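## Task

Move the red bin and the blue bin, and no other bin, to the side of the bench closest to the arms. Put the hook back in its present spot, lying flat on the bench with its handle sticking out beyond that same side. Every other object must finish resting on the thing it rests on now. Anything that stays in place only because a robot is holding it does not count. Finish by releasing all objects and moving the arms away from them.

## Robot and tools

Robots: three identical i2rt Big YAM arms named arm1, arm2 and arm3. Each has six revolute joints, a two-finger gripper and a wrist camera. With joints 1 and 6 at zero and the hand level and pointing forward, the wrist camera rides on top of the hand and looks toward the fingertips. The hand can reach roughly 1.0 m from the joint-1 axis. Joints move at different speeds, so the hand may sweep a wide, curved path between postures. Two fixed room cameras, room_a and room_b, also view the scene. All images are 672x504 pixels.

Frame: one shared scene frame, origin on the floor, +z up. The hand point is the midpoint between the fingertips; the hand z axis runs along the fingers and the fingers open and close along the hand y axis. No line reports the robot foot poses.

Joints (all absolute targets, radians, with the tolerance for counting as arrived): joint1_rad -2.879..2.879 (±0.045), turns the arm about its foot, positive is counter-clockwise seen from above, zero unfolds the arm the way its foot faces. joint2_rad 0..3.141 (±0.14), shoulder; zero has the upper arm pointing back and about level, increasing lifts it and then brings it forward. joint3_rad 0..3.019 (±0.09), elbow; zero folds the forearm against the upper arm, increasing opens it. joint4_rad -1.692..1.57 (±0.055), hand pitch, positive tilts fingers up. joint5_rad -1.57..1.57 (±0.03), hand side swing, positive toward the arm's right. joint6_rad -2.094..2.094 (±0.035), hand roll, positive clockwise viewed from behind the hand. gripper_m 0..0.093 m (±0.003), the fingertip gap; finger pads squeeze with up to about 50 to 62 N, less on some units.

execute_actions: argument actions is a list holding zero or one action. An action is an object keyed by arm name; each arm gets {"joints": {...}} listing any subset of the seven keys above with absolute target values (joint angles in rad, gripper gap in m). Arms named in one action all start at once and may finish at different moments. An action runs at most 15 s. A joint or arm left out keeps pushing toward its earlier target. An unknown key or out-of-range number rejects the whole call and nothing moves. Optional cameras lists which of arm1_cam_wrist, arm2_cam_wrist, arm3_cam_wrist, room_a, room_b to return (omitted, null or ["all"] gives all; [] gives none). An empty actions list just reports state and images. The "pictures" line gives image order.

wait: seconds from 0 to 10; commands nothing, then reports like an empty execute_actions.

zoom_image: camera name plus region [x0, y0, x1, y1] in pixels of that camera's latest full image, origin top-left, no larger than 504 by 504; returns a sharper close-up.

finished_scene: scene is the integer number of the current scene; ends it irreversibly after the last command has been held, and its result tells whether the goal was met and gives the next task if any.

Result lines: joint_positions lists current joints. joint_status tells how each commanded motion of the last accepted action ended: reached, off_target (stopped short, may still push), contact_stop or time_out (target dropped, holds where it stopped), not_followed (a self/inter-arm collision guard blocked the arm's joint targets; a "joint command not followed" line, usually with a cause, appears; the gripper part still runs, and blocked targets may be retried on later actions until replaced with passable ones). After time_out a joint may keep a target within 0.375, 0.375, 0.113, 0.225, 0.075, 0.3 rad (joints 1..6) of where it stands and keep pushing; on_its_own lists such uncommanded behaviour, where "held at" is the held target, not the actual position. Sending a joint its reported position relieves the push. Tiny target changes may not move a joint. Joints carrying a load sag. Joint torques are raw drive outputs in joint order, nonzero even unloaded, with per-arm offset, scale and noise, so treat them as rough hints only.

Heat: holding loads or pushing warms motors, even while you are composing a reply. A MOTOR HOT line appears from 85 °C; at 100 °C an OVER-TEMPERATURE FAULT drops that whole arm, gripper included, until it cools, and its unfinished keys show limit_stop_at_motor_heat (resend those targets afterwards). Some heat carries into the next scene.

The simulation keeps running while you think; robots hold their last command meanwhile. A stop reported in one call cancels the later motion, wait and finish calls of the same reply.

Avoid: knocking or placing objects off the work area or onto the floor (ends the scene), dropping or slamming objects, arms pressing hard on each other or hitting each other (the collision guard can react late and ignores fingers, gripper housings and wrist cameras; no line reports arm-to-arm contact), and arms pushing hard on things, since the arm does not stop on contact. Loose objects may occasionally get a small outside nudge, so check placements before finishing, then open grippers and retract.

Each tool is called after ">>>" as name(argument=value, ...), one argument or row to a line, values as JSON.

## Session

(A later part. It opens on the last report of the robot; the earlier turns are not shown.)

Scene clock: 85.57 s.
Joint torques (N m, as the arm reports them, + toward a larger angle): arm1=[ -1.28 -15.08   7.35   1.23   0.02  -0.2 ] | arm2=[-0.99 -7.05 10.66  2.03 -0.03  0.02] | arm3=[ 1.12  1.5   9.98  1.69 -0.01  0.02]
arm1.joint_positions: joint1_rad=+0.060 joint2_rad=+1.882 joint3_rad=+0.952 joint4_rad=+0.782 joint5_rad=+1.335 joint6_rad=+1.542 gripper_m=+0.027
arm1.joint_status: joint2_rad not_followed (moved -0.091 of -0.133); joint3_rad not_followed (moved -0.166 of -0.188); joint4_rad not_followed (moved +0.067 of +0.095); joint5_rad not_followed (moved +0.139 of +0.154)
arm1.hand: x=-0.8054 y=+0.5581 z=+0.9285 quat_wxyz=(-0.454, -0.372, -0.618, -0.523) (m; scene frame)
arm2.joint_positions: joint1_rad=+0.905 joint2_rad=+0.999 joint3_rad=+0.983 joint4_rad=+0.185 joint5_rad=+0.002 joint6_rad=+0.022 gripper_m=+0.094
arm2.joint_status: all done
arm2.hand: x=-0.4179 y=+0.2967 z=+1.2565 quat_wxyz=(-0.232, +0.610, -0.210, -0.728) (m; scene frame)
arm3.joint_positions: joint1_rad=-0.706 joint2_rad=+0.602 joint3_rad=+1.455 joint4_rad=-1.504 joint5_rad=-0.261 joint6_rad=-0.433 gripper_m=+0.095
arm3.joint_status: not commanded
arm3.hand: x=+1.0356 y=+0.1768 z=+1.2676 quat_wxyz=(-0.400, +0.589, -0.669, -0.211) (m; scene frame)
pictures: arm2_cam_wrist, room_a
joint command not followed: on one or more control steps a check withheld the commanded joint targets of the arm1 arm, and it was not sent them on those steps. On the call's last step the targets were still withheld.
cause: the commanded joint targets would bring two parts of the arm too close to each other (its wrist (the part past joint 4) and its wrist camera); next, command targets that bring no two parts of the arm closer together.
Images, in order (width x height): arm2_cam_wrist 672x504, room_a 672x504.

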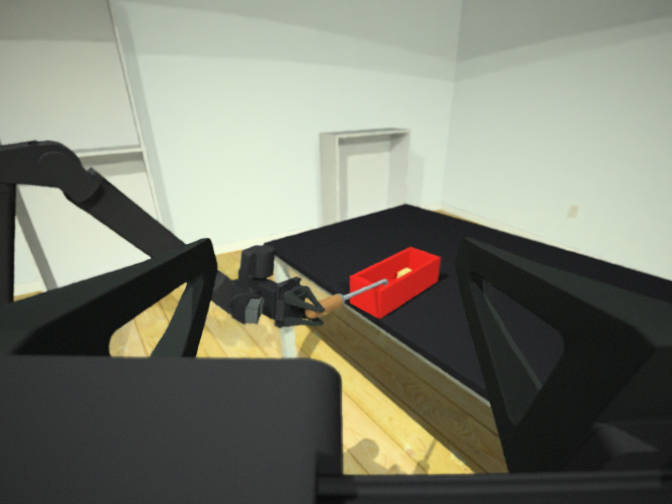

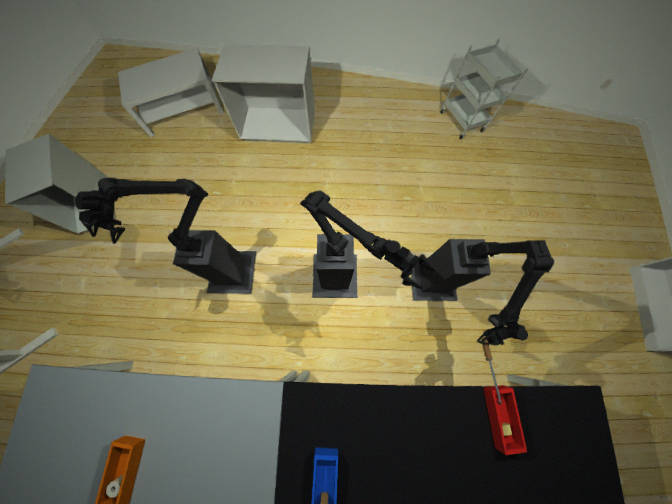

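>>> execute_actions(
  actions=[
    {"arm1":{"joints":{"joint2_rad":1.88,"joint3_rad":1.6,"joint4_rad":0.78,"joint5_rad":1.3}},"arm2":{"joints":{"joint1_rad":0.0,"joint5_rad":-0.6}}},
  ],
  cameras=[],
)

>>> execute_actions(
  actions=[
    {"arm1":{"joints":{"joint1_rad":-0.55,"joint2_rad":2.3,"joint3_rad":2.35,"joint4_rad":0.9,"joint5_rad":-0.5,"joint6_rad":0.3}}},
  ],
  cameras=["arm2_cam_wrist","room_a","room_b"],
)

Scene clock: 92.97 s.
Joint torques (N m, as the arm reports them, + toward a larger angle): arm1=[ -1.51 -22.18  13.64   2.16  -0.35   0.58] | arm2=[-0.65 -7.   10.54  1.9  -0.05  0.01] | arm3=[ 0.58  1.77  9.83  1.84  0.02 -0.01]
arm1.joint_positions: joint1_rad=+0.060 joint2_rad=+1.915 joint3_rad=+1.534 joint4_rad=+0.748 joint5_rad=+1.302 joint6_rad=+1.466 gripper_m=+0.027
arm1.joint_status: all done
arm1.hand: x=-0.8165 y=+0.6943 z=+1.1462 quat_wxyz=(-0.350, -0.457, -0.497, -0.649) (m; scene frame)
arm2.joint_positions: joint1_rad=+0.002 joint2_rad=+0.999 joint3_rad=+0.983 joint4_rad=+0.185 joint5_rad=-0.596 joint6_rad=+0.022 gripper_m=+0.094
arm2.joint_status: all done
arm2.hand: x=-0.1280 y=+0.4655 z=+1.2519 quat_wxyz=(-0.366, +0.596, -0.275, -0.660) (m; scene frame)
arm3.joint_positions: joint1_rad=-0.706 joint2_rad=+0.602 joint3_rad=+1.455 joint4_rad=-1.504 joint5_rad=-0.261 joint6_rad=-0.433 gripper_m=+0.095
arm3.joint_status: not commanded
arm3.hand: x=+1.0356 y=+0.1768 z=+1.2676 quat_wxyz=(-0.400, +0.589, -0.669, -0.211) (m; scene frame)
pictures: none
joint command not followed: on one or more control steps a check withheld the commanded joint targets of the arm1 arm, and it was not sent them on those steps.
cause: the commanded joint targets would bring two parts of the arm too close to each other (its wrist (the part past joint 4) and its wrist camera); next, command targets that bring no two parts of the arm closer together.
No camera images: the call's "cameras" was empty. Leave "cameras" out to get every camera's image.

Scene clock: 95.57 s.
Joint torques (N m, as the arm reports them, + toward a larger angle): arm1=[ -0.98 -29.63  15.15   2.16   0.54  -0.3 ] | arm2=[-1.04 -6.87 10.6   1.85 -0.04  0.05] | arm3=[1.48 1.58 9.89 1.74 0.   0.02]
arm1.joint_positions: joint1_rad=-0.557 joint2_rad=+2.356 joint3_rad=+2.273 joint4_rad=+0.866 joint5_rad=-0.505 joint6_rad=+0.320 gripper_m=+0.028
arm1.joint_status: all done
arm1.hand: x=-0.5493 y=+0.8002 z=+1.2561 quat_wxyz=(-0.635, +0.345, -0.270, -0.636) (m; scene frame)
arm2.joint_positions: joint1_rad=+0.002 joint2_rad=+0.999 joint3_rad=+0.983 joint4_rad=+0.185 joint5_rad=-0.596 joint6_rad=+0.022 gripper_m=+0.094
arm2.joint_status: not commanded
arm2.hand: x=-0.1280 y=+0.4655 z=+1.2519 quat_wxyz=(-0.366, +0.596, -0.275, -0.660) (m; scene frame)
arm3.joint_positions: joint1_rad=-0.706 joint2_rad=+0.602 joint3_rad=+1.455 joint4_rad=-1.504 joint5_rad=-0.261 joint6_rad=-0.433 gripper_m=+0.095
arm3.joint_status: not commanded
arm3.hand: x=+1.0356 y=+0.1768 z=+1.2676 quat_wxyz=(-0.400, +0.589, -0.669, -0.211) (m; scene frame)
pictures: arm2_cam_wrist, room_a, room_b
Images, in order (width x height): arm2_cam_wrist 672x504, room_a 672x504, room_b 672x504.

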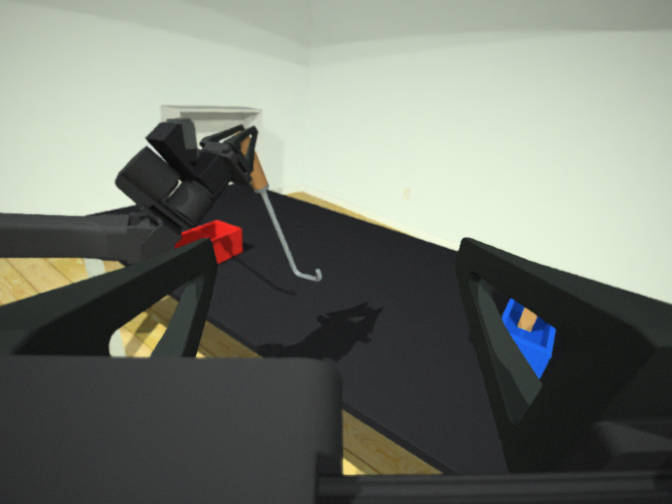

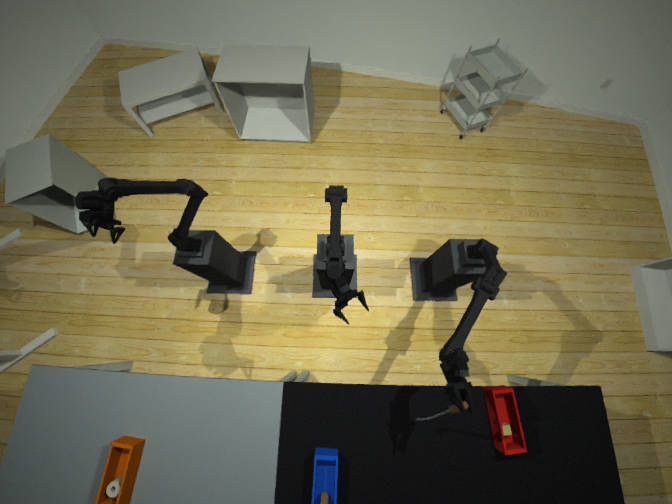

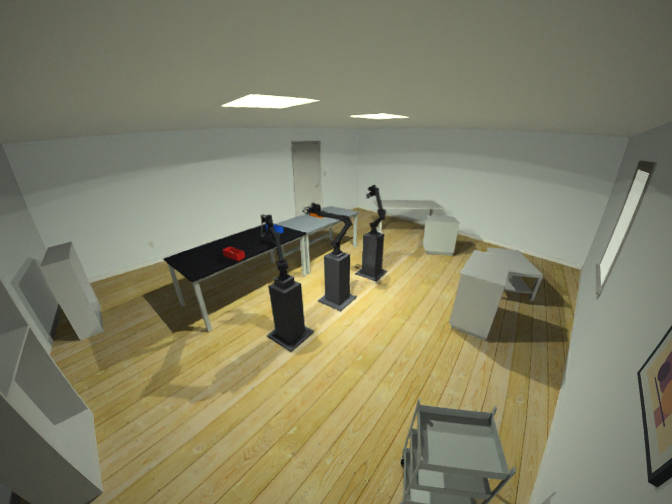

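Lower via elbow, keeping pitch up.

>>> execute_actions(
  actions=[
    {"arm1":{"joints":{"joint3_rad":1.85,"joint4_rad":1.4,"joint6_rad":0.45}}},
  ],
  cameras=[],
)

>>> execute_actions(
  actions=[
    {"arm1":{"joints":{"joint2_rad":2.55,"joint4_rad":1.5}}},
  ],
  cameras=["arm2_cam_wrist","room_a"],
)

Scene clock: 99.17 s.
Joint torques (N m, as the arm reports them, + toward a larger angle): arm1=[ -1.14 -27.61  10.05   1.98   0.49   0.04] | arm2=[-0.67 -7.15 10.64  1.92 -0.03  0.05] | arm3=[ 1.23  1.26  9.95  1.67 -0.02 -0.01]
arm1.joint_positions: joint1_rad=-0.554 joint2_rad=+2.349 joint3_rad=+1.822 joint4_rad=+1.369 joint5_rad=-0.504 joint6_rad=+0.441 gripper_m=+0.028
arm1.joint_status: all done
arm1.hand: x=-0.5838 y=+0.7479 z=+1.1071 quat_wxyz=(-0.607, +0.323, -0.264, -0.676) (m; scene frame)
arm2.joint_positions: joint1_rad=+0.002 joint2_rad=+0.999 joint3_rad=+0.983 joint4_rad=+0.185 joint5_rad=-0.596 joint6_rad=+0.022 gripper_m=+0.094
arm2.joint_status: not commanded
arm2.hand: x=-0.1280 y=+0.4655 z=+1.2519 quat_wxyz=(-0.366, +0.596, -0.275, -0.660) (m; scene frame)
arm3.joint_positions: joint1_rad=-0.706 joint2_rad=+0.602 joint3_rad=+1.455 joint4_rad=-1.504 joint5_rad=-0.261 joint6_rad=-0.433 gripper_m=+0.095
arm3.joint_status: not commanded
arm3.hand: x=+1.0356 y=+0.1768 z=+1.2676 quat_wxyz=(-0.400, +0.589, -0.669, -0.211) (m; scene frame)
pictures: none
No camera images: the call's "cameras" was empty. Leave "cameras" out to get every camera's image.

Scene clock: 100.37 s.
Joint torques (N m, as the arm reports them, + toward a larger angle): arm1=[ -1.04 -26.94   8.93   1.17   0.19   0.02] | arm2=[-0.4  -7.1  10.59  1.79 -0.05  0.05] | arm3=[ 0.82  1.78  9.81  1.68 -0.02 -0.01]
arm1.joint_positions: joint1_rad=-0.554 joint2_rad=+2.585 joint3_rad=+1.822 joint4_rad=+1.497 joint5_rad=-0.499 joint6_rad=+0.443 gripper_m=+0.027
arm1.joint_status: all done
arm1.hand: x=-0.5808 y=+0.7526 z=+0.9393 quat_wxyz=(-0.585, +0.330, -0.313, -0.672) (m; scene frame)
arm2.joint_positions: joint1_rad=+0.002 joint2_rad=+0.999 joint3_rad=+0.983 joint4_rad=+0.185 joint5_rad=-0.596 joint6_rad=+0.022 gripper_m=+0.094
arm2.joint_status: not commanded
arm2.hand: x=-0.1280 y=+0.4655 z=+1.2519 quat_wxyz=(-0.366, +0.596, -0.275, -0.660) (m; scene frame)
arm3.joint_positions: joint1_rad=-0.706 joint2_rad=+0.602 joint3_rad=+1.455 joint4_rad=-1.504 joint5_rad=-0.261 joint6_rad=-0.433 gripper_m=+0.095
arm3.joint_status: not commanded
arm3.hand: x=+1.0356 y=+0.1768 z=+1.2676 quat_wxyz=(-0.400, +0.589, -0.669, -0.211) (m; scene frame)
pictures: arm2_cam_wrist, room_a
Images, in order (width x height): arm2_cam_wrist 672x504, room_a 672x504.

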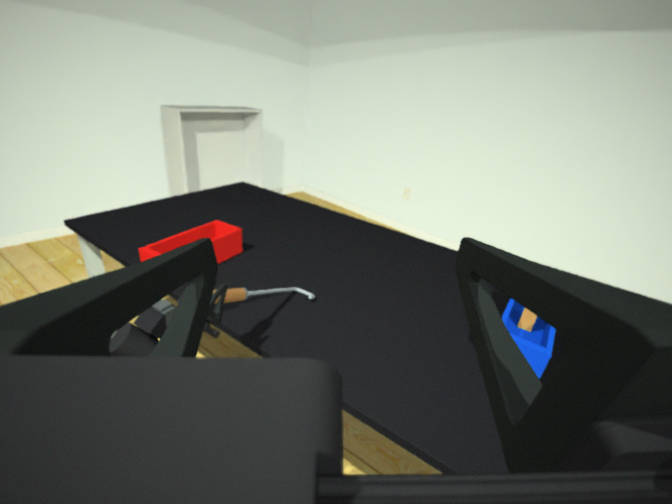

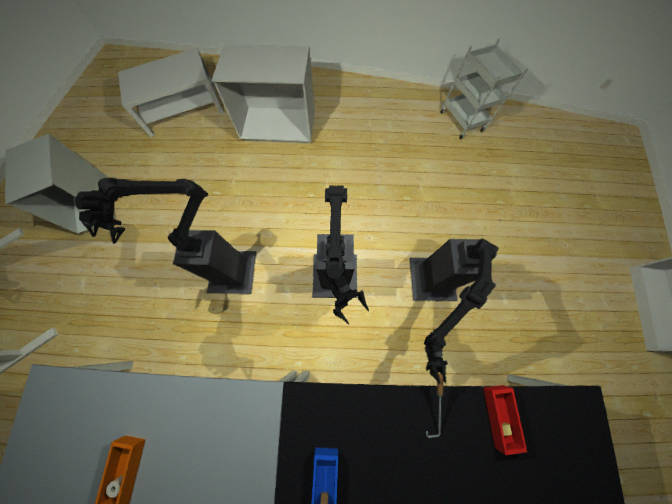

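>>> execute_actions(
  actions=[
    {"arm1":{"joints":{"joint1_rad":-0.65,"joint3_rad":1.92,"joint4_rad":0.72,"joint5_rad":-0.63,"joint6_rad":0}}},
  ],
  cameras=["arm1_cam_wrist"],
)

Scene clock: 103.63 s.
Joint torques (N m, as the arm reports them, + toward a larger angle): arm1=[ -0.48 -27.53  11.08   0.98  -0.02  -0.2 ] | arm2=[-0.96 -7.06 10.62  1.85 -0.01  0.06] | arm3=[0.69 1.89 9.85 1.64 0.01 0.01]
arm1.joint_positions: joint1_rad=-0.664 joint2_rad=+2.578 joint3_rad=+1.876 joint4_rad=+0.739 joint5_rad=-0.629 joint6_rad=+0.012 gripper_m=+0.028
arm1.joint_status: all done
arm1.hand: x=-0.4804 y=+0.7692 z=+0.8151 quat_wxyz=(-0.511, +0.491, -0.496, -0.502) (m; scene frame)
arm2.joint_positions: joint1_rad=+0.002 joint2_rad=+0.999 joint3_rad=+0.983 joint4_rad=+0.185 joint5_rad=-0.596 joint6_rad=+0.022 gripper_m=+0.094
arm2.joint_status: not commanded
arm2.hand: x=-0.1280 y=+0.4655 z=+1.2519 quat_wxyz=(-0.366, +0.596, -0.275, -0.660) (m; scene frame)
arm3.joint_positions: joint1_rad=-0.706 joint2_rad=+0.602 joint3_rad=+1.455 joint4_rad=-1.504 joint5_rad=-0.261 joint6_rad=-0.433 gripper_m=+0.095
arm3.joint_status: not commanded
arm3.hand: x=+1.0356 y=+0.1768 z=+1.2676 quat_wxyz=(-0.400, +0.589, -0.669, -0.211) (m; scene frame)
pictures: arm1_cam_wrist
Images, in order (width x height): arm1_cam_wrist 672x504.

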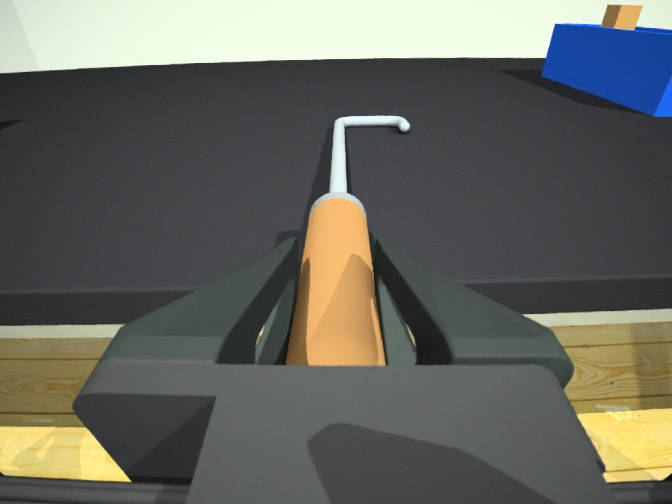

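>>> execute_actions(
  actions=[
    {"arm1":{"joints":{"gripper_m":0.093}}},
  ],
  cameras=[],
)

>>> execute_actions(
  actions=[
    {"arm1":{"joints":{"joint2_rad":1.0}}},
  ],
  cameras=[],
)

>>> execute_actions(
  actions=[
    {"arm2":{"joints":{"joint1_rad":0.634,"joint2_rad":2.1,"joint3_rad":1.9,"joint4_rad":0.67,"joint5_rad":0.656,"joint6_rad":0}},"arm1":{"joints":{"joint4_rad":-0.9,"joint5_rad":0}}},
  ],
  cameras=[],
)

>>> execute_actions(
  actions=[
    {"arm2":{"joints":{"joint2_rad":2.5}}},
  ],
  cameras=["arm2_cam_wrist"],
)

Scene clock: 109.13 s.
Joint torques (N m, as the arm reports them, + toward a larger angle): arm1=[ -0.88 -27.56  11.07   1.36  -0.02  -0.21] | arm2=[-0.6  -7.   10.63  1.89 -0.04  0.04] | arm3=[ 0.56  0.84  9.67  1.51 -0.02 -0.02]
arm1.joint_positions: joint1_rad=-0.658 joint2_rad=+2.578 joint3_rad=+1.876 joint4_rad=+0.727 joint5_rad=-0.629 joint6_rad=+0.012 gripper_m=+0.093
arm1.joint_status: all done
arm1.hand: x=-0.4845 y=+0.7717 z=+0.8126 quat_wxyz=(-0.505, +0.493, -0.499, -0.503) (m; scene frame)
arm2.joint_positions: joint1_rad=+0.002 joint2_rad=+0.999 joint3_rad=+0.983 joint4_rad=+0.185 joint5_rad=-0.596 joint6_rad=+0.022 gripper_m=+0.094
arm2.joint_status: not commanded
arm2.hand: x=-0.1280 y=+0.4655 z=+1.2519 quat_wxyz=(-0.366, +0.596, -0.275, -0.660) (m; scene frame)
arm3.joint_positions: joint1_rad=-0.706 joint2_rad=+0.602 joint3_rad=+1.455 joint4_rad=-1.504 joint5_rad=-0.261 joint6_rad=-0.433 gripper_m=+0.095
arm3.joint_status: not commanded
arm3.hand: x=+1.0356 y=+0.1768 z=+1.2676 quat_wxyz=(-0.400, +0.589, -0.669, -0.211) (m; scene frame)
pictures: none
No camera images: the call's "cameras" was empty. Leave "cameras" out to get every camera's image.

Scene clock: 111.67 s.
Joint torques (N m, as the arm reports them, + toward a larger angle): arm1=[-0.98 -1.04  5.74 -0.47  0.42 -0.15] | arm2=[-0.87 -7.   10.51  1.93 -0.04  0.04] | arm3=[ 0.83  1.52  9.81  1.74  0.01 -0.06]
arm1.joint_positions: joint1_rad=-0.658 joint2_rad=+1.004 joint3_rad=+1.909 joint4_rad=+0.725 joint5_rad=-0.629 joint6_rad=+0.012 gripper_m=+0.093
arm1.joint_status: all done
arm1.hand: x=-0.9446 y=+0.1445 z=+1.7832 quat_wxyz=(-0.850, +0.264, +0.159, -0.426) (m; scene frame)
arm2.joint_positions: joint1_rad=+0.002 joint2_rad=+0.999 joint3_rad=+0.983 joint4_rad=+0.185 joint5_rad=-0.596 joint6_rad=+0.022 gripper_m=+0.094
arm2.joint_status: not commanded
arm2.hand: x=-0.1280 y=+0.4655 z=+1.2519 quat_wxyz=(-0.366, +0.596, -0.275, -0.660) (m; scene frame)
arm3.joint_positions: joint1_rad=-0.706 joint2_rad=+0.602 joint3_rad=+1.455 joint4_rad=-1.504 joint5_rad=-0.261 joint6_rad=-0.433 gripper_m=+0.095
arm3.joint_status: not commanded
arm3.hand: x=+1.0356 y=+0.1768 z=+1.2676 quat_wxyz=(-0.400, +0.589, -0.669, -0.211) (m; scene frame)
pictures: none
No camera images: the call's "cameras" was empty. Leave "cameras" out to get every camera's image.

Scene clock: 113.70 s.
Joint torques (N m, as the arm reports them, + toward a larger angle): arm1=[-1.01 -3.73  7.82  1.49  0.15 -0.21] | arm2=[ -1.16 -25.65  13.17   1.47   0.04  -0.09] | arm3=[ 0.84  1.84  9.91  1.58  0.   -0.01]
arm1.joint_positions: joint1_rad=-0.657 joint2_rad=+1.003 joint3_rad=+1.909 joint4_rad=-0.893 joint5_rad=-0.002 joint6_rad=+0.011 gripper_m=+0.093
arm1.joint_status: all done
arm1.hand: x=-0.7117 y=+0.2917 z=+1.5715 quat_wxyz=(-0.630, +0.314, -0.631, -0.325) (m; scene frame)
arm2.joint_positions: joint1_rad=+0.638 joint2_rad=+2.098 joint3_rad=+1.842 joint4_rad=+0.660 joint5_rad=+0.652 joint6_rad=+0.012 gripper_m=+0.095
arm2.joint_status: all done
arm2.hand: x=-0.4515 y=+0.7198 z=+1.1448 quat_wxyz=(-0.500, +0.351, -0.470, -0.637) (m; scene frame)
arm3.joint_positions: joint1_rad=-0.706 joint2_rad=+0.602 joint3_rad=+1.455 joint4_rad=-1.504 joint5_rad=-0.261 joint6_rad=-0.433 gripper_m=+0.095
arm3.joint_status: not commanded
arm3.hand: x=+1.0356 y=+0.1768 z=+1.2676 quat_wxyz=(-0.400, +0.589, -0.669, -0.211) (m; scene frame)
pictures: none
No camera images: the call's "cameras" was empty. Leave "cameras" out to get every camera's image.

Scene clock: 115.37 s.
Joint torques (N m, as the arm reports them, + toward a larger angle): arm1=[-1.01 -3.73  7.81  1.49  0.16 -0.21] | arm2=[ -1.19 -27.2    9.6    1.76   0.18  -0.07] | arm3=[ 1.1   1.47  9.88  1.66  0.   -0.03]
arm1.joint_positions: joint1_rad=-0.657 joint2_rad=+1.003 joint3_rad=+1.909 joint4_rad=-0.893 joint5_rad=-0.002 joint6_rad=+0.011 gripper_m=+0.093
arm1.joint_status: not commanded
arm1.hand: x=-0.7117 y=+0.2917 z=+1.5715 quat_wxyz=(-0.630, +0.314, -0.631, -0.325) (m; scene frame)
arm2.joint_positions: joint1_rad=+0.638 joint2_rad=+2.486 joint3_rad=+1.881 joint4_rad=+0.661 joint5_rad=+0.652 joint6_rad=+0.012 gripper_m=+0.095
arm2.joint_status: all done
arm2.hand: x=-0.4840 y=+0.7617 z=+0.8372 quat_wxyz=(-0.496, +0.481, -0.496, -0.526) (m; scene frame)
arm3.joint_positions: joint1_rad=-0.706 joint2_rad=+0.602 joint3_rad=+1.455 joint4_rad=-1.504 joint5_rad=-0.261 joint6_rad=-0.433 gripper_m=+0.095
arm3.joint_status: not commanded
arm3.hand: x=+1.0356 y=+0.1768 z=+1.2676 quat_wxyz=(-0.400, +0.589, -0.669, -0.211) (m; scene frame)
pictures: arm2_cam_wrist
Images, in order (width x height): arm2_cam_wrist 672x504.

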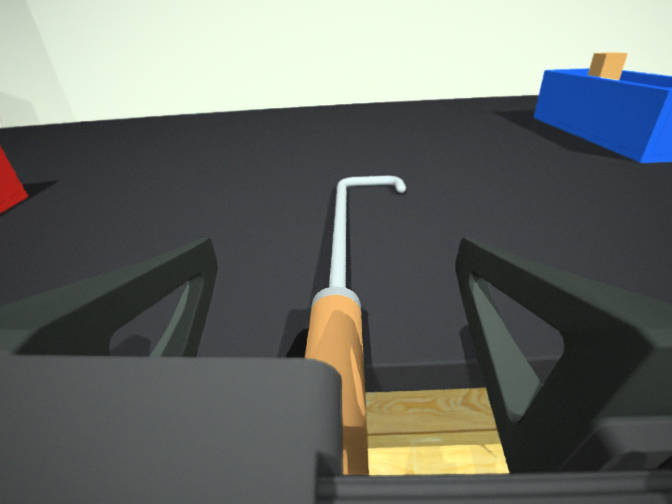

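>>> execute_actions(
  actions=[
    {"arm2":{"joints":{"joint2_rad":2.545,"joint3_rad":1.84,"joint4_rad":0.72}}},
  ],
  cameras=["arm2_cam_wrist"],
)

Scene clock: 119.03 s.
Joint torques (N m, as the arm reports them, + toward a larger angle): arm1=[-1.02 -3.74  7.82  1.49  0.16 -0.21] | arm2=[ -1.06 -28.14   7.03   1.97   0.18  -0.08] | arm3=[ 1.88  1.69  9.98  1.51  0.01 -0.03]
arm1.joint_positions: joint1_rad=-0.657 joint2_rad=+1.003 joint3_rad=+1.909 joint4_rad=-0.893 joint5_rad=-0.002 joint6_rad=+0.011 gripper_m=+0.093
arm1.joint_status: not commanded
arm1.hand: x=-0.7117 y=+0.2917 z=+1.5715 quat_wxyz=(-0.630, +0.314, -0.631, -0.325) (m; scene frame)
arm2.joint_positions: joint1_rad=+0.638 joint2_rad=+2.540 joint3_rad=+1.847 joint4_rad=+0.707 joint5_rad=+0.652 joint6_rad=+0.012 gripper_m=+0.095
arm2.joint_status: all done
arm2.hand: x=-0.4772 y=+0.7531 z=+0.7831 quat_wxyz=(-0.494, +0.496, -0.498, -0.511) (m; scene frame)
arm3.joint_positions: joint1_rad=-0.706 joint2_rad=+0.602 joint3_rad=+1.455 joint4_rad=-1.504 joint5_rad=-0.261 joint6_rad=-0.433 gripper_m=+0.095
arm3.joint_status: not commanded
arm3.hand: x=+1.0356 y=+0.1768 z=+1.2676 quat_wxyz=(-0.400, +0.589, -0.669, -0.211) (m; scene frame)
pictures: arm2_cam_wrist
Images, in order (width x height): arm2_cam_wrist 672x504.

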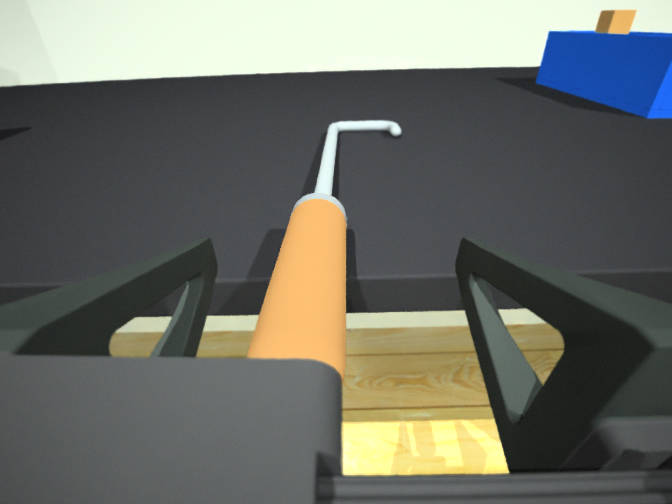

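>>> execute_actions(
  actions=[
    {"arm2":{"joints":{"joint2_rad":2.565,"joint1_rad":0.655}}},
  ],
  cameras=[],
)

>>> execute_actions(
  actions=[
    {"arm2":{"joints":{"gripper_m":0}}},
  ],
  cameras=["arm2_cam_wrist"],
)

>>> execute_actions(
  actions=[
    {"arm2":{"joints":{"joint2_rad":2.42,"joint6_rad":1.55}}},
  ],
  cameras=["arm2_cam_wrist"],
)

Scene clock: 123.70 s.
Joint torques (N m, as the arm reports them, + toward a larger angle): arm1=[-1.01 -3.69  7.82  1.49  0.16 -0.21] | arm2=[  0.53 -26.35   7.09   1.9    0.17  -0.06] | arm3=[ 0.66  1.32  9.8   1.81  0.04 -0.03]
arm1.joint_positions: joint1_rad=-0.657 joint2_rad=+1.003 joint3_rad=+1.909 joint4_rad=-0.893 joint5_rad=-0.002 joint6_rad=+0.011 gripper_m=+0.093
arm1.joint_status: not commanded
arm1.hand: x=-0.7117 y=+0.2917 z=+1.5715 quat_wxyz=(-0.630, +0.314, -0.631, -0.325) (m; scene frame)
arm2.joint_positions: joint1_rad=+0.646 joint2_rad=+2.543 joint3_rad=+1.847 joint4_rad=+0.707 joint5_rad=+0.652 joint6_rad=+0.012 gripper_m=+0.095
arm2.joint_status: all done
arm2.hand: x=-0.4827 y=+0.7493 z=+0.7805 quat_wxyz=(-0.492, +0.499, -0.497, -0.512) (m; scene frame)
arm3.joint_positions: joint1_rad=-0.706 joint2_rad=+0.602 joint3_rad=+1.455 joint4_rad=-1.504 joint5_rad=-0.261 joint6_rad=-0.433 gripper_m=+0.095
arm3.joint_status: not commanded
arm3.hand: x=+1.0356 y=+0.1768 z=+1.2676 quat_wxyz=(-0.400, +0.589, -0.669, -0.211) (m; scene frame)
pictures: none
No camera images: the call's "cameras" was empty. Leave "cameras" out to get every camera's image.

Scene clock: 124.43 s.
Joint torques (N m, as the arm reports them, + toward a larger angle): arm1=[-1.03 -3.71  7.82  1.48  0.16 -0.21] | arm2=[  0.31 -26.55   7.18   1.85   0.14  -0.09] | arm3=[ 0.98  1.47  9.72  1.61  0.02 -0.03]
arm1.joint_positions: joint1_rad=-0.657 joint2_rad=+1.003 joint3_rad=+1.909 joint4_rad=-0.893 joint5_rad=-0.002 joint6_rad=+0.011 gripper_m=+0.093
arm1.joint_status: not commanded
arm1.hand: x=-0.7117 y=+0.2917 z=+1.5715 quat_wxyz=(-0.630, +0.314, -0.631, -0.325) (m; scene frame)
arm2.joint_positions: joint1_rad=+0.646 joint2_rad=+2.543 joint3_rad=+1.847 joint4_rad=+0.707 joint5_rad=+0.654 joint6_rad=+0.011 gripper_m=+0.029
arm2.joint_status: gripper_m off_target (ended at +0.029, target +0.000)
arm2.hand: x=-0.4828 y=+0.7492 z=+0.7805 quat_wxyz=(-0.493, +0.499, -0.497, -0.511) (m; scene frame)
arm3.joint_positions: joint1_rad=-0.706 joint2_rad=+0.602 joint3_rad=+1.455 joint4_rad=-1.504 joint5_rad=-0.261 joint6_rad=-0.433 gripper_m=+0.095
arm3.joint_status: not commanded
arm3.hand: x=+1.0356 y=+0.1768 z=+1.2676 quat_wxyz=(-0.400, +0.589, -0.669, -0.211) (m; scene frame)
pictures: arm2_cam_wrist
Images, in order (width x height): arm2_cam_wrist 672x504.

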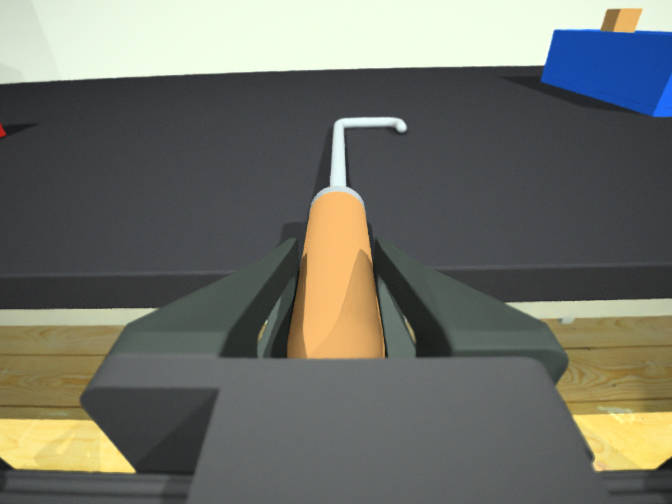

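Scene clock: 127.60 s.
Joint torques (N m, as the arm reports them, + toward a larger angle): arm1=[-1.   -3.71  7.82  1.49  0.16 -0.21] | arm2=[  0.2  -30.34   8.53   2.26  -0.01   0.26] | arm3=[ 0.44  1.39  9.88  1.49 -0.03 -0.06]
arm1.joint_positions: joint1_rad=-0.657 joint2_rad=+1.003 joint3_rad=+1.909 joint4_rad=-0.893 joint5_rad=-0.002 joint6_rad=+0.011 gripper_m=+0.093
arm1.joint_status: not commanded
arm1.hand: x=-0.7117 y=+0.2917 z=+1.5715 quat_wxyz=(-0.630, +0.314, -0.631, -0.325) (m; scene frame)
arm2.joint_positions: joint1_rad=+0.648 joint2_rad=+2.447 joint3_rad=+1.831 joint4_rad=+0.695 joint5_rad=+0.656 joint6_rad=+1.515 gripper_m=+0.029
arm2.joint_status: all done
arm2.hand: x=-0.4845 y=+0.7496 z=+0.8522 quat_wxyz=(+0.004, +0.009, -0.684, -0.729) (m; scene frame)
arm3.joint_positions: joint1_rad=-0.706 joint2_rad=+0.602 joint3_rad=+1.455 joint4_rad=-1.504 joint5_rad=-0.261 joint6_rad=-0.433 gripper_m=+0.095
arm3.joint_status: not commanded
arm3.hand: x=+1.0356 y=+0.1768 z=+1.2676 quat_wxyz=(-0.400, +0.589, -0.669, -0.211) (m; scene frame)
pictures: arm2_cam_wrist
Images, in order (width x height): arm2_cam_wrist 672x504.

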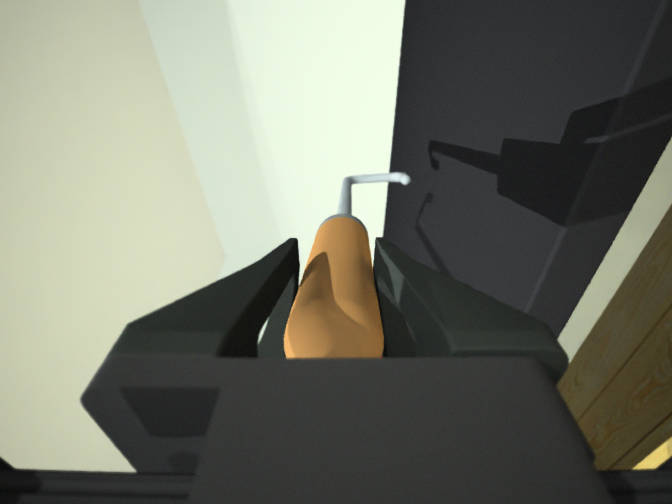

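>>> execute_actions(
  actions=[
    {"arm2":{"joints":{"joint1_rad":-0.045,"joint2_rad":2.17,"joint4_rad":0.4,"joint5_rad":0.17}}},
  ],
  cameras=["arm2_cam_wrist","arm1_cam_wrist","room_a"],
)

Scene clock: 132.40 s.
Joint torques (N m, as the arm reports them, + toward a larger angle): arm1=[-1.03 -3.73  7.81  1.49  0.16 -0.21] | arm2=[ -0.26 -30.45  10.94   2.55   0.08   0.16] | arm3=[ 0.69  1.53  9.81  1.79  0.03 -0.03]
arm1.joint_positions: joint1_rad=-0.657 joint2_rad=+1.003 joint3_rad=+1.909 joint4_rad=-0.893 joint5_rad=-0.002 joint6_rad=+0.011 gripper_m=+0.093
arm1.joint_status: not commanded
arm1.hand: x=-0.7117 y=+0.2917 z=+1.5715 quat_wxyz=(-0.630, +0.314, -0.631, -0.325) (m; scene frame)
arm2.joint_positions: joint1_rad=-0.052 joint2_rad=+2.206 joint3_rad=+1.812 joint4_rad=+0.370 joint5_rad=+0.170 joint6_rad=+1.525 gripper_m=+0.029
arm2.joint_status: all done
arm2.hand: x=+0.0335 y=+0.8956 z=+0.9783 quat_wxyz=(-0.085, -0.051, -0.714, -0.693) (m; scene frame)
arm3.joint_positions: joint1_rad=-0.706 joint2_rad=+0.602 joint3_rad=+1.455 joint4_rad=-1.504 joint5_rad=-0.261 joint6_rad=-0.433 gripper_m=+0.095
arm3.joint_status: not commanded
arm3.hand: x=+1.0356 y=+0.1768 z=+1.2676 quat_wxyz=(-0.400, +0.589, -0.669, -0.211) (m; scene frame)
pictures: arm1_cam_wrist, arm2_cam_wrist, room_a
Images, in order (width x height): arm1_cam_wrist 672x504, arm2_cam_wrist 672x504, room_a 672x504.

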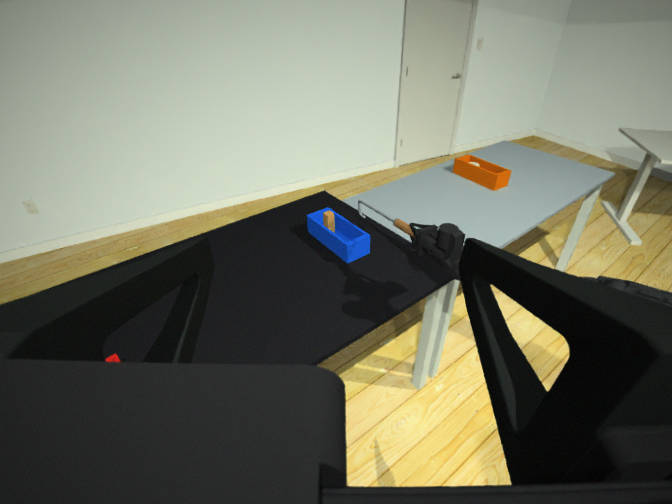

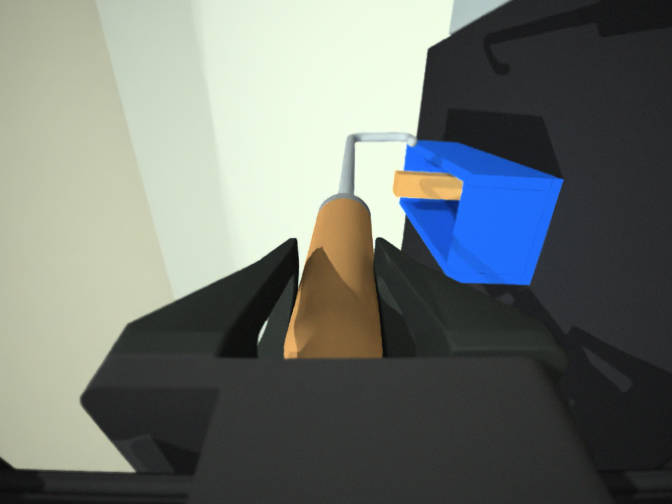

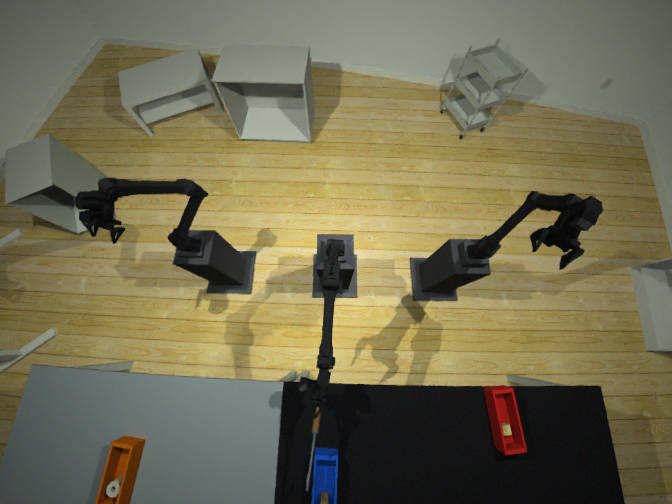

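>>> execute_actions(
  actions=[
    {"arm2":{"joints":{"joint5_rad":0.01}}},
  ],
  cameras=[],
)

>>> execute_actions(
  actions=[
    {"arm2":{"joints":{"joint2_rad":2.26}}},
  ],
  cameras=["arm2_cam_wrist"],
)

>>> execute_actions(
  actions=[
    {"arm2":{"joints":{"joint2_rad":2.17,"joint3_rad":1.57,"joint4_rad":0.48}}},
  ],
  cameras=[],
)

>>> execute_actions(
  actions=[
    {"arm2":{"joints":{"joint2_rad":2.03,"joint3_rad":1.32,"joint4_rad":0.59}}},
  ],
  cameras=[],
)

>>> execute_actions(
  actions=[
    {"arm2":{"joints":{"joint2_rad":1.89,"joint3_rad":1.07,"joint4_rad":0.7}}},
  ],
  cameras=[],
)

>>> execute_actions(
  actions=[
    {"arm2":{"joints":{"joint2_rad":1.73,"joint3_rad":0.82,"joint4_rad":0.79}}},
  ],
  cameras=[],
)

>>> execute_actions(
  actions=[
    {"arm2":{"joints":{"joint2_rad":1.59,"joint3_rad":0.62,"joint4_rad":0.85}}},
  ],
  cameras=["arm2_cam_wrist","arm1_cam_wrist","room_a"],
)

Scene clock: 140.33 s.
Joint torques (N m, as the arm reports them, + toward a larger angle): arm1=[-1.01 -3.72  7.82  1.49  0.16 -0.21] | arm2=[ -0.37 -30.62  11.03   2.62   0.01   0.16] | arm3=[ 0.66  1.68  9.86  1.68  0.   -0.02]
arm1.joint_positions: joint1_rad=-0.657 joint2_rad=+1.003 joint3_rad=+1.909 joint4_rad=-0.893 joint5_rad=-0.002 joint6_rad=+0.011 gripper_m=+0.093
arm1.joint_status: not commanded
arm1.hand: x=-0.7117 y=+0.2917 z=+1.5715 quat_wxyz=(-0.630, +0.314, -0.631, -0.325) (m; scene frame)
arm2.joint_positions: joint1_rad=-0.047 joint2_rad=+2.206 joint3_rad=+1.812 joint4_rad=+0.370 joint5_rad=+0.011 joint6_rad=+1.525 gripper_m=+0.029
arm2.joint_status: all done
arm2.hand: x=+0.0016 y=+0.8988 z=+0.9782 quat_wxyz=(-0.027, +0.006, -0.716, -0.698) (m; scene frame)
arm3.joint_positions: joint1_rad=-0.706 joint2_rad=+0.602 joint3_rad=+1.455 joint4_rad=-1.504 joint5_rad=-0.261 joint6_rad=-0.433 gripper_m=+0.095
arm3.joint_status: not commanded
arm3.hand: x=+1.0356 y=+0.1768 z=+1.2676 quat_wxyz=(-0.400, +0.589, -0.669, -0.211) (m; scene frame)
pictures: none
No camera images: the call's "cameras" was empty. Leave "cameras" out to get every camera's image.

Scene clock: 141.30 s.
Joint torques (N m, as the arm reports them, + toward a larger angle): arm1=[-1.03 -3.71  7.82  1.49  0.16 -0.21] | arm2=[  0.19 -31.75  10.7    2.48   0.02   0.1 ] | arm3=[0.97 1.97 9.95 1.59 0.01 0.01]
arm1.joint_positions: joint1_rad=-0.657 joint2_rad=+1.003 joint3_rad=+1.909 joint4_rad=-0.893 joint5_rad=-0.002 joint6_rad=+0.011 gripper_m=+0.093
arm1.joint_status: not commanded
arm1.hand: x=-0.7117 y=+0.2917 z=+1.5715 quat_wxyz=(-0.630, +0.314, -0.631, -0.325) (m; scene frame)
arm2.joint_positions: joint1_rad=-0.047 joint2_rad=+2.310 joint3_rad=+1.812 joint4_rad=+0.372 joint5_rad=+0.011 joint6_rad=+1.532 gripper_m=+0.029
arm2.joint_status: all done
arm2.hand: x=+0.0018 y=+0.9057 z=+0.8875 quat_wxyz=(-0.023, +0.004, -0.750, -0.661) (m; scene frame)
arm3.joint_positions: joint1_rad=-0.706 joint2_rad=+0.602 joint3_rad=+1.455 joint4_rad=-1.504 joint5_rad=-0.261 joint6_rad=-0.433 gripper_m=+0.095
arm3.joint_status: not commanded
arm3.hand: x=+1.0356 y=+0.1768 z=+1.2676 quat_wxyz=(-0.400, +0.589, -0.669, -0.211) (m; scene frame)
pictures: arm2_cam_wrist
Images, in order (width x height): arm2_cam_wrist 672x504.

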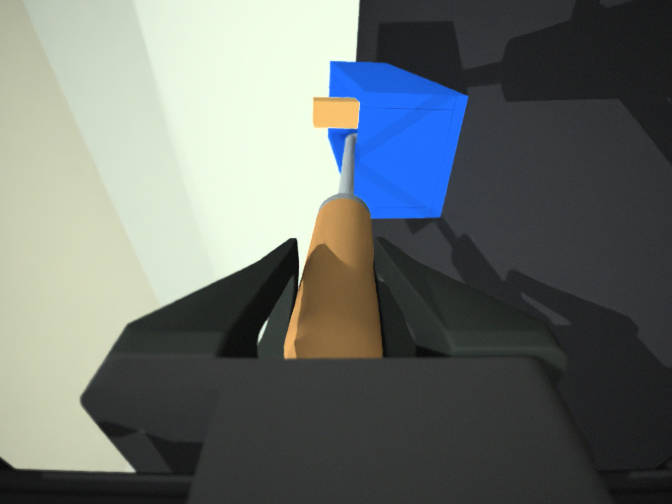

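Scene clock: 142.27 s.
Joint torques (N m, as the arm reports them, + toward a larger angle): arm1=[-1.06 -3.72  7.81  1.5   0.16 -0.21] | arm2=[ -0.32 -27.33   7.08   2.01   0.03   0.01] | arm3=[ 1.29  1.96  9.79  1.68 -0.03 -0.01]
arm1.joint_positions: joint1_rad=-0.657 joint2_rad=+1.003 joint3_rad=+1.909 joint4_rad=-0.893 joint5_rad=-0.002 joint6_rad=+0.011 gripper_m=+0.093
arm1.joint_status: not commanded
arm1.hand: x=-0.7117 y=+0.2917 z=+1.5715 quat_wxyz=(-0.630, +0.314, -0.631, -0.325) (m; scene frame)
arm2.joint_positions: joint1_rad=-0.047 joint2_rad=+2.188 joint3_rad=+1.584 joint4_rad=+0.467 joint5_rad=+0.011 joint6_rad=+1.538 gripper_m=+0.029
arm2.joint_status: all done
arm2.hand: x=+0.0008 y=+0.8535 z=+0.8859 quat_wxyz=(-0.021, +0.002, -0.754, -0.657) (m; scene frame)
arm3.joint_positions: joint1_rad=-0.706 joint2_rad=+0.602 joint3_rad=+1.455 joint4_rad=-1.504 joint5_rad=-0.261 joint6_rad=-0.433 gripper_m=+0.095
arm3.joint_status: not commanded
arm3.hand: x=+1.0356 y=+0.1768 z=+1.2676 quat_wxyz=(-0.400, +0.589, -0.669, -0.211) (m; scene frame)
pictures: none
No camera images: the call's "cameras" was empty. Leave "cameras" out to get every camera's image.

Scene clock: 143.20 s.
Joint torques (N m, as the arm reports them, + toward a larger angle): arm1=[-1.03 -3.69  7.82  1.5   0.16 -0.21] | arm2=[ -0.25 -24.1    6.73   2.11   0.01   0.02] | arm3=[ 0.68  1.66  9.8   1.57  0.   -0.02]
arm1.joint_positions: joint1_rad=-0.657 joint2_rad=+1.003 joint3_rad=+1.909 joint4_rad=-0.893 joint5_rad=-0.002 joint6_rad=+0.011 gripper_m=+0.093
arm1.joint_status: not commanded
arm1.hand: x=-0.7117 y=+0.2917 z=+1.5715 quat_wxyz=(-0.630, +0.314, -0.631, -0.325) (m; scene frame)
arm2.joint_positions: joint1_rad=-0.047 joint2_rad=+2.045 joint3_rad=+1.332 joint4_rad=+0.573 joint5_rad=+0.011 joint6_rad=+1.538 gripper_m=+0.029
arm2.joint_status: all done
arm2.hand: x=-0.0004 y=+0.7865 z=+0.8876 quat_wxyz=(-0.021, +0.002, -0.755, -0.655) (m; scene frame)
arm3.joint_positions: joint1_rad=-0.706 joint2_rad=+0.602 joint3_rad=+1.455 joint4_rad=-1.504 joint5_rad=-0.261 joint6_rad=-0.433 gripper_m=+0.095
arm3.joint_status: not commanded
arm3.hand: x=+1.0356 y=+0.1768 z=+1.2676 quat_wxyz=(-0.400, +0.589, -0.669, -0.211) (m; scene frame)
pictures: none
No camera images: the call's "cameras" was empty. Leave "cameras" out to get every camera's image.

Scene clock: 144.10 s.
Joint torques (N m, as the arm reports them, + toward a larger angle): arm1=[-1.02 -3.72  7.82  1.49  0.16 -0.21] | arm2=[ -0.54 -20.67   6.24   2.21   0.01   0.06] | arm3=[ 1.11  1.61  9.8   1.69  0.02 -0.05]
arm1.joint_positions: joint1_rad=-0.657 joint2_rad=+1.003 joint3_rad=+1.909 joint4_rad=-0.893 joint5_rad=-0.002 joint6_rad=+0.011 gripper_m=+0.093
arm1.joint_status: not commanded
arm1.hand: x=-0.7117 y=+0.2917 z=+1.5715 quat_wxyz=(-0.630, +0.314, -0.631, -0.325) (m; scene frame)
arm2.joint_positions: joint1_rad=-0.047 joint2_rad=+1.904 joint3_rad=+1.081 joint4_rad=+0.681 joint5_rad=+0.011 joint6_rad=+1.538 gripper_m=+0.029
arm2.joint_status: all done
arm2.hand: x=-0.0018 y=+0.7119 z=+0.8872 quat_wxyz=(-0.021, +0.002, -0.756, -0.655) (m; scene frame)
arm3.joint_positions: joint1_rad=-0.706 joint2_rad=+0.602 joint3_rad=+1.455 joint4_rad=-1.504 joint5_rad=-0.261 joint6_rad=-0.433 gripper_m=+0.095
arm3.joint_status: not commanded
arm3.hand: x=+1.0356 y=+0.1768 z=+1.2676 quat_wxyz=(-0.400, +0.589, -0.669, -0.211) (m; scene frame)
pictures: none
No camera images: the call's "cameras" was empty. Leave "cameras" out to get every camera's image.

Scene clock: 145.00 s.
Joint torques (N m, as the arm reports them, + toward a larger angle): arm1=[-1.02 -3.72  7.82  1.49  0.16 -0.21] | arm2=[ -0.34 -17.07   6.     2.3    0.02   0.06] | arm3=[ 0.81  1.63  9.88  1.83 -0.01 -0.02]
arm1.joint_positions: joint1_rad=-0.657 joint2_rad=+1.003 joint3_rad=+1.909 joint4_rad=-0.893 joint5_rad=-0.002 joint6_rad=+0.011 gripper_m=+0.093
arm1.joint_status: not commanded
arm1.hand: x=-0.7117 y=+0.2917 z=+1.5715 quat_wxyz=(-0.630, +0.314, -0.631, -0.325) (m; scene frame)
arm2.joint_positions: joint1_rad=-0.047 joint2_rad=+1.742 joint3_rad=+0.826 joint4_rad=+0.767 joint5_rad=+0.011 joint6_rad=+1.538 gripper_m=+0.029
arm2.joint_status: all done
arm2.hand: x=-0.0033 y=+0.6283 z=+0.8890 quat_wxyz=(-0.021, +0.002, -0.757, -0.652) (m; scene frame)
arm3.joint_positions: joint1_rad=-0.706 joint2_rad=+0.602 joint3_rad=+1.455 joint4_rad=-1.504 joint5_rad=-0.261 joint6_rad=-0.433 gripper_m=+0.095
arm3.joint_status: not commanded
arm3.hand: x=+1.0356 y=+0.1768 z=+1.2676 quat_wxyz=(-0.400, +0.589, -0.669, -0.211) (m; scene frame)
pictures: none
No camera images: the call's "cameras" was empty. Leave "cameras" out to get every camera's image.

Scene clock: 145.83 s.
Joint torques (N m, as the arm reports them, + toward a larger angle): arm1=[-1.02 -3.74  7.82  1.5   0.16 -0.21] | arm2=[ -0.43 -13.88   5.86   2.45   0.02   0.03] | arm3=[ 1.    1.84  9.78  1.73  0.02 -0.01]
arm1.joint_positions: joint1_rad=-0.657 joint2_rad=+1.003 joint3_rad=+1.909 joint4_rad=-0.893 joint5_rad=-0.002 joint6_rad=+0.011 gripper_m=+0.093
arm1.joint_status: not commanded
arm1.hand: x=-0.7117 y=+0.2917 z=+1.5715 quat_wxyz=(-0.630, +0.314, -0.631, -0.325) (m; scene frame)
arm2.joint_positions: joint1_rad=-0.047 joint2_rad=+1.599 joint3_rad=+0.623 joint4_rad=+0.826 joint5_rad=+0.011 joint6_rad=+1.538 gripper_m=+0.029
arm2.joint_status: all done
arm2.hand: x=-0.0046 y=+0.5567 z=+0.8899 quat_wxyz=(-0.021, +0.002, -0.758, -0.652) (m; scene frame)
arm3.joint_positions: joint1_rad=-0.706 joint2_rad=+0.602 joint3_rad=+1.455 joint4_rad=-1.504 joint5_rad=-0.261 joint6_rad=-0.433 gripper_m=+0.095
arm3.joint_status: not commanded
arm3.hand: x=+1.0356 y=+0.1768 z=+1.2676 quat_wxyz=(-0.400, +0.589, -0.669, -0.211) (m; scene frame)
pictures: arm1_cam_wrist, arm2_cam_wrist, room_a
Images, in order (width x height): arm1_cam_wrist 672x504, arm2_cam_wrist 672x504, room_a 672x504.

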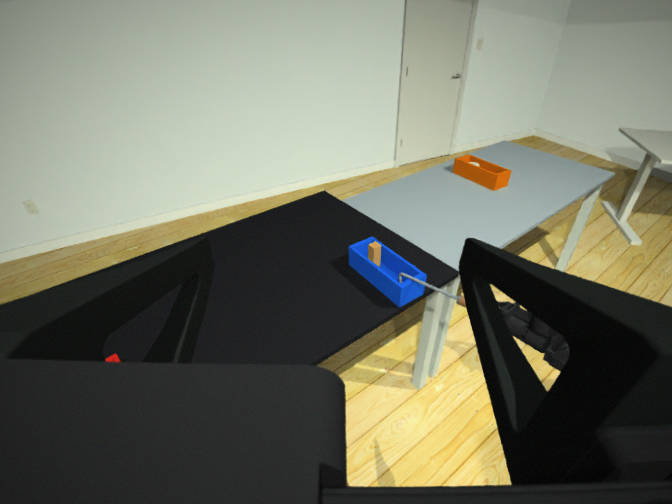

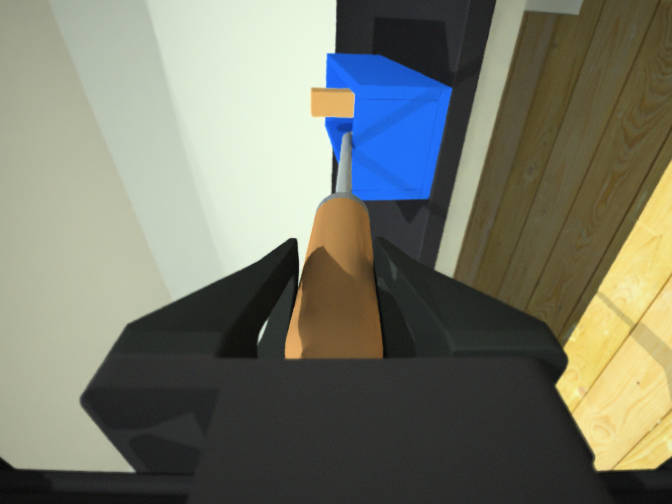

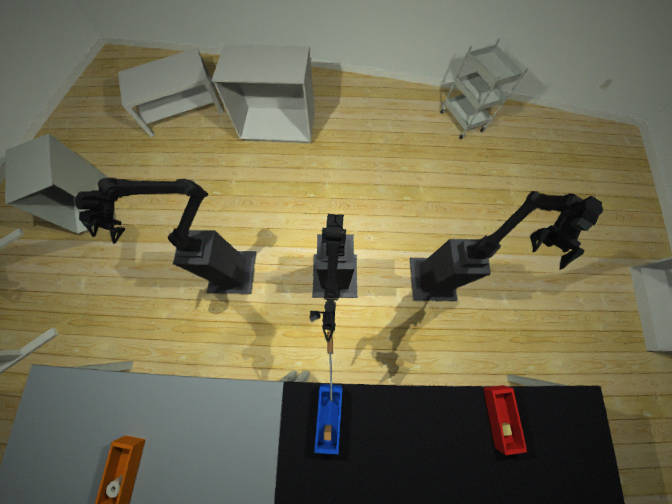

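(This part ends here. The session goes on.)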